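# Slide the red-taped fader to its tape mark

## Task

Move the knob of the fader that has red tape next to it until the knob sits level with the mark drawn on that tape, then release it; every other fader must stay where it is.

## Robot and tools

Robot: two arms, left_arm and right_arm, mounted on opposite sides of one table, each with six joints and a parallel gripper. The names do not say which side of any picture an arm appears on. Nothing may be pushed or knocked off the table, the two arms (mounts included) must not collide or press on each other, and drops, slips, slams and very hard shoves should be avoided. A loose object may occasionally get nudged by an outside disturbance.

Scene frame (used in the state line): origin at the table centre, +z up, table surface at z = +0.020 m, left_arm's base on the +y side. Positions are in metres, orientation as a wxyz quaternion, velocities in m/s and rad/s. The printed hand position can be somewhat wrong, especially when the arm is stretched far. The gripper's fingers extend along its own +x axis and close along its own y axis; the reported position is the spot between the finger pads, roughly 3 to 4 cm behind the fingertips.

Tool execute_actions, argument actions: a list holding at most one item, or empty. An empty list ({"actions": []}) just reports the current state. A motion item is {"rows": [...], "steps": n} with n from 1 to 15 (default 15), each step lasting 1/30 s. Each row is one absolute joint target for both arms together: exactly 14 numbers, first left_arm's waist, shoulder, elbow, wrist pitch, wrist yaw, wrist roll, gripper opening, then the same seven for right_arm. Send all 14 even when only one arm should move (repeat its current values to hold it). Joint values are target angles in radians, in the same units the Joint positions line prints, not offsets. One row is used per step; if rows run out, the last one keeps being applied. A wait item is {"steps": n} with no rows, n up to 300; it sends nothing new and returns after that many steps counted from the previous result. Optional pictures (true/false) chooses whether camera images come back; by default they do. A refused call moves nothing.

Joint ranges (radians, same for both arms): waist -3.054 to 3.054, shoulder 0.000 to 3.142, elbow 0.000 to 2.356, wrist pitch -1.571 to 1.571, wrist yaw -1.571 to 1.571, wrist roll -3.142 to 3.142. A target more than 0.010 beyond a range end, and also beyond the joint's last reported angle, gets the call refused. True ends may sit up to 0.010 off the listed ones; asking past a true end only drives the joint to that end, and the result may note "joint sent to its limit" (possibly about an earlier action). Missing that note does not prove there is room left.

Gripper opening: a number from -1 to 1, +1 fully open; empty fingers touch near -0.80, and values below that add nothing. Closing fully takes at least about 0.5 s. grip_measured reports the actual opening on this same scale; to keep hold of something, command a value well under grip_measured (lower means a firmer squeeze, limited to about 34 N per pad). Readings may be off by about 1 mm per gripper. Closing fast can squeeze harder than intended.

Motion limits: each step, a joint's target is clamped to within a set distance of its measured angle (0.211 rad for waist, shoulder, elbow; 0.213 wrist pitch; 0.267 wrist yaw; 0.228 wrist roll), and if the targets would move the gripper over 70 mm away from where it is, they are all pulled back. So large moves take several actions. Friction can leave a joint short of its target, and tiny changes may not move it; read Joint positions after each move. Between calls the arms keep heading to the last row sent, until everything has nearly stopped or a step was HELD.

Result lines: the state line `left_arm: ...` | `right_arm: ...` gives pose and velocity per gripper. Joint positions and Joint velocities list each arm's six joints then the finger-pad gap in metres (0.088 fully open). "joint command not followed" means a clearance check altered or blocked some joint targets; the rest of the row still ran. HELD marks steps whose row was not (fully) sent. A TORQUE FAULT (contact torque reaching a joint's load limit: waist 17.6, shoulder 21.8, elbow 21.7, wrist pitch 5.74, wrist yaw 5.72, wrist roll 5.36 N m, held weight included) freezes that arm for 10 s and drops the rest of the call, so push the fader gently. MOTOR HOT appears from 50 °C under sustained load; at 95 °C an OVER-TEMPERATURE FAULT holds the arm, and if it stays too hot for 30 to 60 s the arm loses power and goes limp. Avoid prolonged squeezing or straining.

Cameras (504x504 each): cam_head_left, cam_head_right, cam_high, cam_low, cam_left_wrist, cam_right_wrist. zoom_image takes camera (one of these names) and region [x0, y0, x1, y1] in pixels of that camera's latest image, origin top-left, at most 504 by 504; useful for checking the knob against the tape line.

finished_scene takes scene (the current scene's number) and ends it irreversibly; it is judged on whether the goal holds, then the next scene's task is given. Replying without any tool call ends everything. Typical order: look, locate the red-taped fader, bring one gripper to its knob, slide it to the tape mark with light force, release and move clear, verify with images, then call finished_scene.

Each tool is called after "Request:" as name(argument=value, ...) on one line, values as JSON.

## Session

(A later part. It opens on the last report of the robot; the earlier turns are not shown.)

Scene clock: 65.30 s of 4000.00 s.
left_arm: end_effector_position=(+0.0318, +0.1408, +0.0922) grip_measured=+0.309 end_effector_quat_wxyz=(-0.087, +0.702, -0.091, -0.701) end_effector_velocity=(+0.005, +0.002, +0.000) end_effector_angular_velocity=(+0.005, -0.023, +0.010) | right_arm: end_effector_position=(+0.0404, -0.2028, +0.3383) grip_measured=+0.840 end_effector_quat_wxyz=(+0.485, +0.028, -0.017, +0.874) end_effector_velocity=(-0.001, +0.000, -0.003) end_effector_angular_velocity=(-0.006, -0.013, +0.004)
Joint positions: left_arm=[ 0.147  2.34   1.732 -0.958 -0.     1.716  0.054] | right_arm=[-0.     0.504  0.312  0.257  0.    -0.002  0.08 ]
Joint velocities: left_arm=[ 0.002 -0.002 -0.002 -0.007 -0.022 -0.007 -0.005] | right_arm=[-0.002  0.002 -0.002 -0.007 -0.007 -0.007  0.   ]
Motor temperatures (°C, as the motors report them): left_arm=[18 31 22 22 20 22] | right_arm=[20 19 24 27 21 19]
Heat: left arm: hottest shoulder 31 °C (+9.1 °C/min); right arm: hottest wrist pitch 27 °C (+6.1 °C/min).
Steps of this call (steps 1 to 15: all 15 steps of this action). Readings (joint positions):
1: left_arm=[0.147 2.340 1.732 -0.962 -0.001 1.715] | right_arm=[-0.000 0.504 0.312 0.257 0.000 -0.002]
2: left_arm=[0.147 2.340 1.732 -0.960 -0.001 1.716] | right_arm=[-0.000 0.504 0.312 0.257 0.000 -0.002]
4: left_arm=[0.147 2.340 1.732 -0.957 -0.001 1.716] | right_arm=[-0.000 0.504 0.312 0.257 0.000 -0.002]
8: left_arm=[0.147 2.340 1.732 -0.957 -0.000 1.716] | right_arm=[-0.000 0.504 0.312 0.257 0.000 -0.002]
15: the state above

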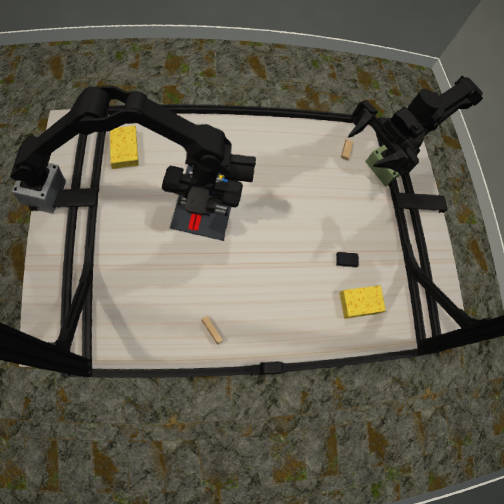

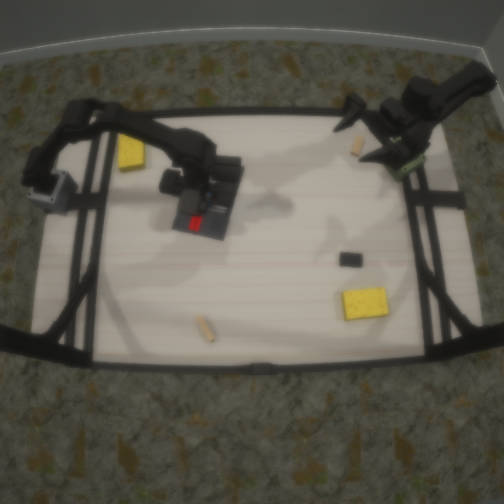

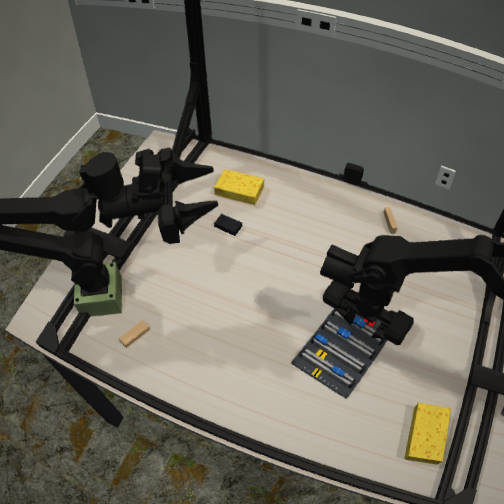

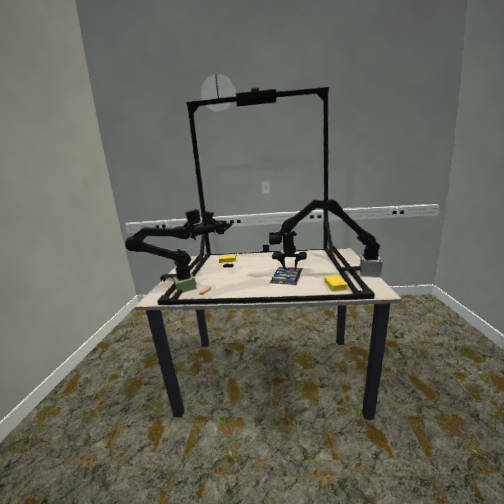

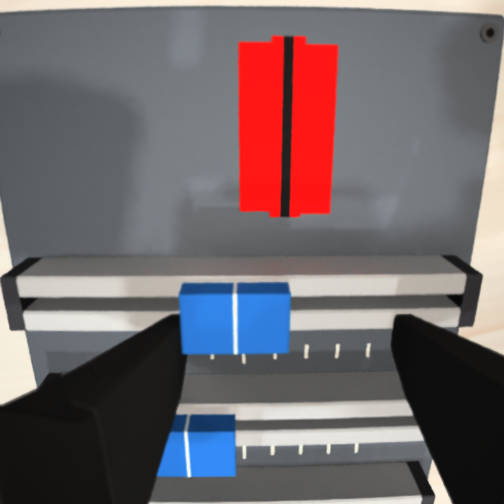

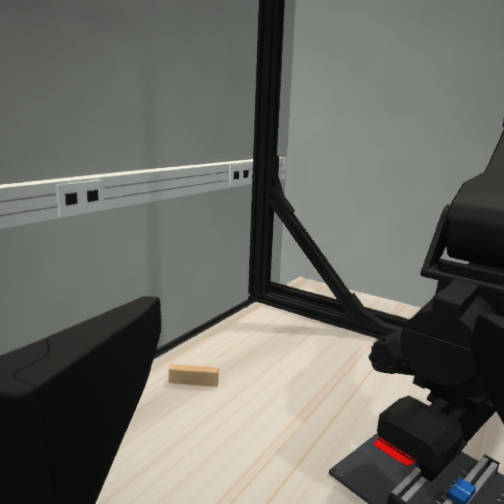

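Request:
execute_actions(actions=[{"rows":[[0.147,2.34,1.732,-0.964,0,1.72,-0.2,0,0.5,0.3,0.258,0,0,0.84]]}])

Scene clock: 69.47 s of 4000.00 s.
left_arm: end_effector_position=(+0.0318, +0.1418, +0.0921) grip_measured=-0.197 end_effector_quat_wxyz=(-0.089, +0.701, -0.089, -0.702) end_effector_velocity=(+0.000, +0.002, +0.000) end_effector_angular_velocity=(+0.007, -0.008, +0.005) | right_arm: end_effector_position=(+0.0404, -0.2028, +0.3381) grip_measured=+0.840 end_effector_quat_wxyz=(+0.485, +0.028, -0.016, +0.874) end_effector_velocity=(-0.002, -0.002, -0.002) end_effector_angular_velocity=(-0.002, -0.011, +0.019)
Joint positions: left_arm=[ 0.147  2.341  1.732 -0.962  0.     1.716  0.029] | right_arm=[-0.     0.504  0.311  0.257  0.    -0.002  0.08 ]
Joint velocities: left_arm=[-0.002 -0.002 -0.002 -0.007 -0.007 -0.007 -0.001] | right_arm=[-0.002 -0.002 -0.002 -0.007 -0.022 -0.007 -0.   ]
Motor temperatures (°C, as the motors report them): left_arm=[18 31 22 22 20 22] | right_arm=[20 19 24 27 21 19]
Heat: left arm: hottest shoulder 31 °C (+9.1 °C/min); right arm: hottest wrist pitch 27 °C (+5.0 °C/min).
Steps of this call (steps 1 to 15: the robot went on to your last target; steps 16 to 90: nothing new was sent; then 0.67 s passed at rest; steps 91 to 105: all 15 steps of this action). Readings (joint positions):
91: left_arm=[0.147 2.341 1.732 -0.958 -0.000 1.716] | right_arm=[-0.000 0.504 0.311 0.257 0.000 -0.002]
92: left_arm=[0.147 2.341 1.732 -0.959 -0.000 1.716] | right_arm=[-0.000 0.504 0.311 0.257 0.000 -0.002]
94: left_arm=[0.147 2.341 1.732 -0.959 0.000 1.716] | right_arm=[-0.000 0.504 0.311 0.257 0.000 -0.002]
98: left_arm=[0.147 2.341 1.732 -0.961 0.000 1.716] | right_arm=[-0.000 0.504 0.311 0.257 0.000 -0.002]
105: the state above

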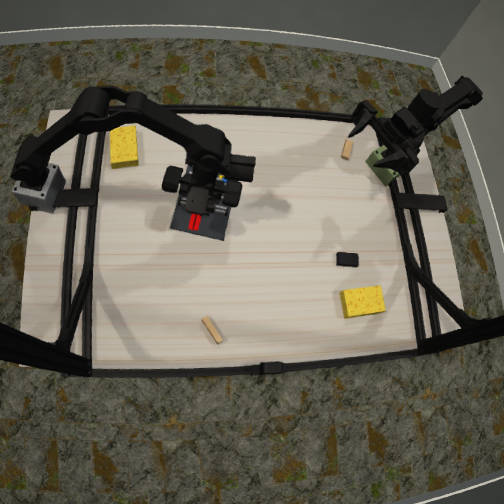

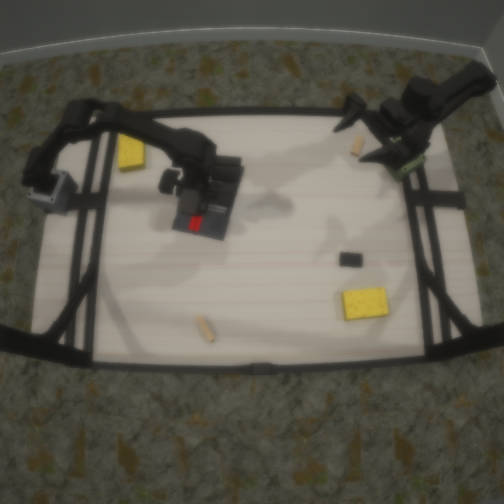

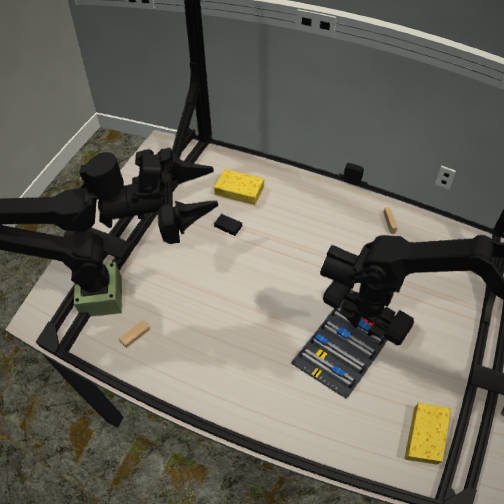

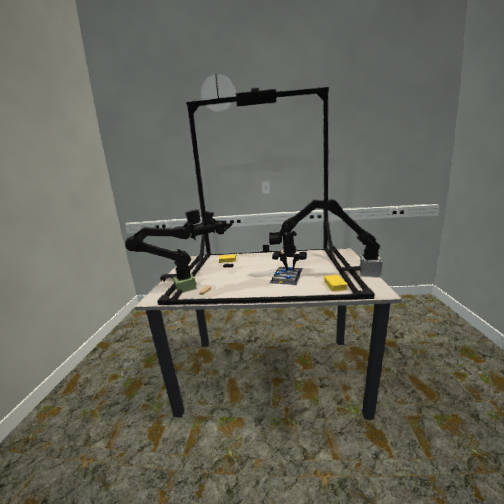

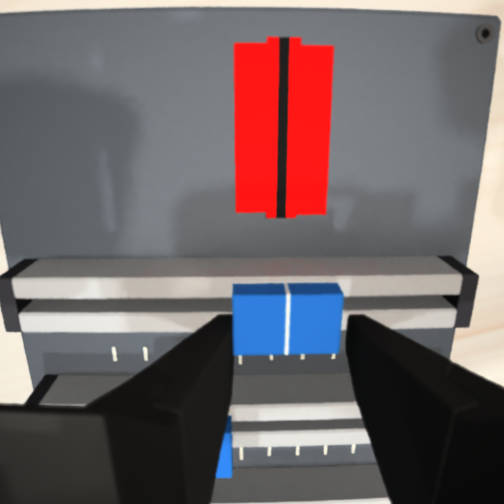

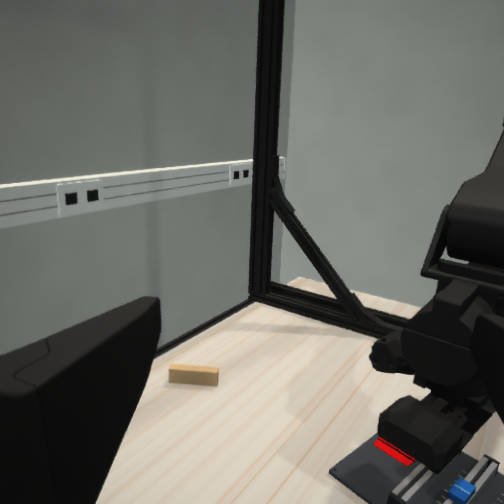

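Request:
execute_actions(actions=[{"rows":[[0.147,2.34,1.732,-0.962,0,1.72,0.6,0,0.5,0.3,0.258,0,0,0.84]],"steps":7}], pictures=false)

Request:
execute_actions(actions=[{"rows":[[0.147,2.25,1.732,-1.042,0,1.72,0.6,0,0.5,0.3,0.258,0,0,0.84]]}])

Scene clock: 75.60 s of 4000.00 s.
left_arm: end_effector_position=(+0.0323, +0.1428, +0.0921) grip_measured=+0.550 end_effector_quat_wxyz=(-0.091, +0.702, -0.087, -0.701) end_effector_velocity=(+0.001, -0.016, +0.002) end_effector_angular_velocity=(-0.073, -0.014, +0.019) | right_arm: end_effector_position=(+0.0404, -0.2028, +0.3379) grip_measured=+0.840 end_effector_quat_wxyz=(+0.485, +0.028, -0.016, +0.874) end_effector_velocity=(-0.000, -0.000, -0.005) end_effector_angular_velocity=(+0.001, -0.043, +0.003)
Joint positions: left_arm=[ 0.147  2.341  1.732 -0.967 -0.001  1.717  0.066] | right_arm=[-0.     0.504  0.311  0.257  0.    -0.002  0.08 ]
Joint velocities: left_arm=[-0.002 -0.002  0.002  0.066 -0.022 -0.022  0.062] | right_arm=[-0.002 -0.002 -0.002 -0.022 -0.007 -0.037  0.   ]
Motor temperatures (°C, as the motors report them): left_arm=[18 32 22 22 20 22] | right_arm=[20 19 24 28 21 19]
Heat: left arm: hottest shoulder 32 °C (+10.1 °C/min); right arm: hottest wrist pitch 28 °C (+5.0 °C/min).
Steps of this call (steps 1 to 15: the robot went on to your last target; steps 16 to 90: nothing new was sent; then 2.90 s passed at rest; steps 91 to 97: all 7 steps of this action). Readings (joint positions):
91: left_arm=[0.147 2.341 1.732 -0.962 0.000 1.717] | right_arm=[-0.000 0.504 0.311 0.257 0.000 -0.002]
92: left_arm=[0.147 2.341 1.732 -0.962 0.000 1.717] | right_arm=[-0.000 0.504 0.311 0.257 0.000 -0.002]
94: left_arm=[0.147 2.341 1.732 -0.966 -0.000 1.717] | right_arm=[-0.000 0.504 0.311 0.257 0.000 -0.002]
97: the state above

Scene clock: 76.10 s of 4000.00 s.
left_arm: end_effector_position=(+0.0332, +0.1509, +0.1242) grip_measured=+0.599 end_effector_quat_wxyz=(-0.089, +0.702, -0.089, -0.701) end_effector_velocity=(+0.000, +0.001, +0.002) end_effector_angular_velocity=(+0.002, -0.008, +0.005) | right_arm: end_effector_position=(+0.0405, -0.2028, +0.3378) grip_measured=+0.840 end_effector_quat_wxyz=(+0.485, +0.028, -0.016, +0.874) end_effector_velocity=(-0.001, -0.001, -0.001) end_effector_angular_velocity=(+0.006, -0.005, +0.009)
Joint positions: left_arm=[ 0.147  2.263  1.731 -1.04  -0.001  1.717  0.068] | right_arm=[-0.     0.503  0.311  0.257  0.    -0.002  0.08 ]
Joint velocities: left_arm=[-0.002 -0.002  0.002 -0.007 -0.007 -0.007 -0.   ] | right_arm=[ 0.002 -0.002 -0.007  0.007 -0.007 -0.007 -0.   ]
Motor temperatures (°C, as the motors report them): left_arm=[18 32 22 22 20 22] | right_arm=[20 19 24 28 21 19]
Heat: left arm: hottest shoulder 32 °C (+9.1 °C/min); right arm: hottest wrist pitch 28 °C (+5.1 °C/min).
Steps of this call (steps 1 to 15: all 15 steps of this action). Readings (joint positions):
1: left_arm=[0.147 2.335 1.732 -0.970 -0.001 1.717] | right_arm=[-0.000 0.504 0.311 0.257 0.000 -0.002]
2: left_arm=[0.147 2.326 1.732 -0.992 -0.001 1.717] | right_arm=[-0.000 0.504 0.311 0.257 0.000 -0.002]
4: left_arm=[0.147 2.305 1.731 -1.022 -0.001 1.717] | right_arm=[-0.000 0.504 0.311 0.257 0.000 -0.002]
8: left_arm=[0.147 2.267 1.731 -1.034 -0.001 1.717] | right_arm=[-0.000 0.504 0.311 0.257 0.000 -0.002]
15: the state above

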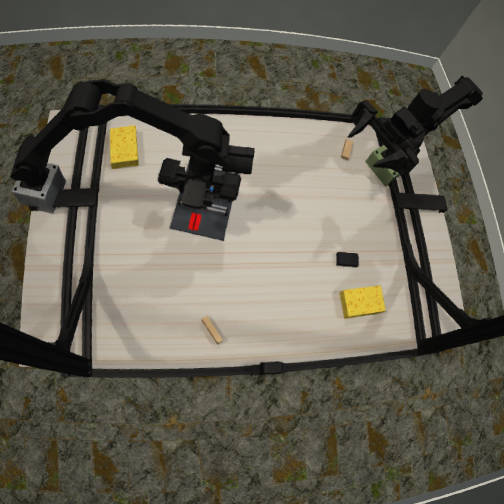

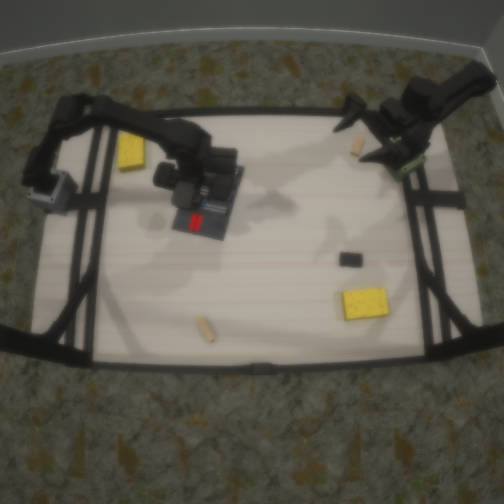

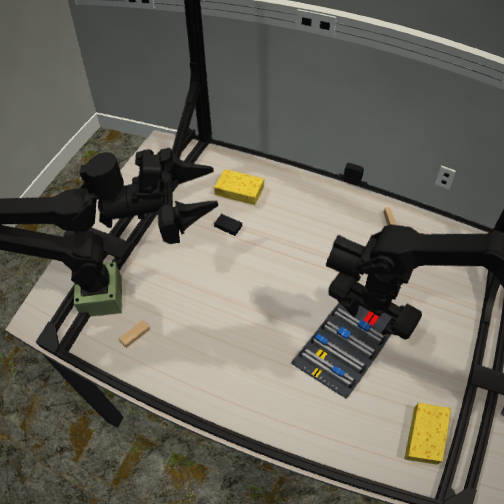

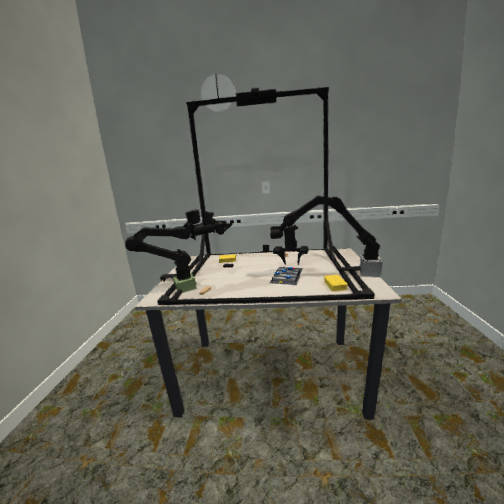

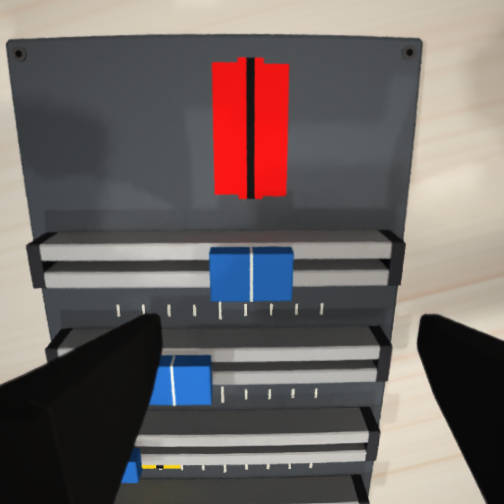

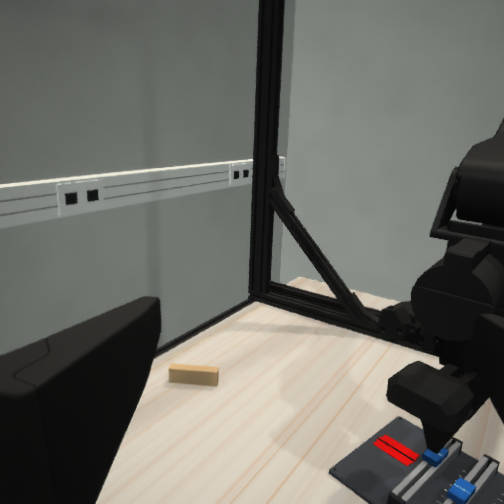

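Request:
finished_scene(scene=1)

The scene is finished: the task was done.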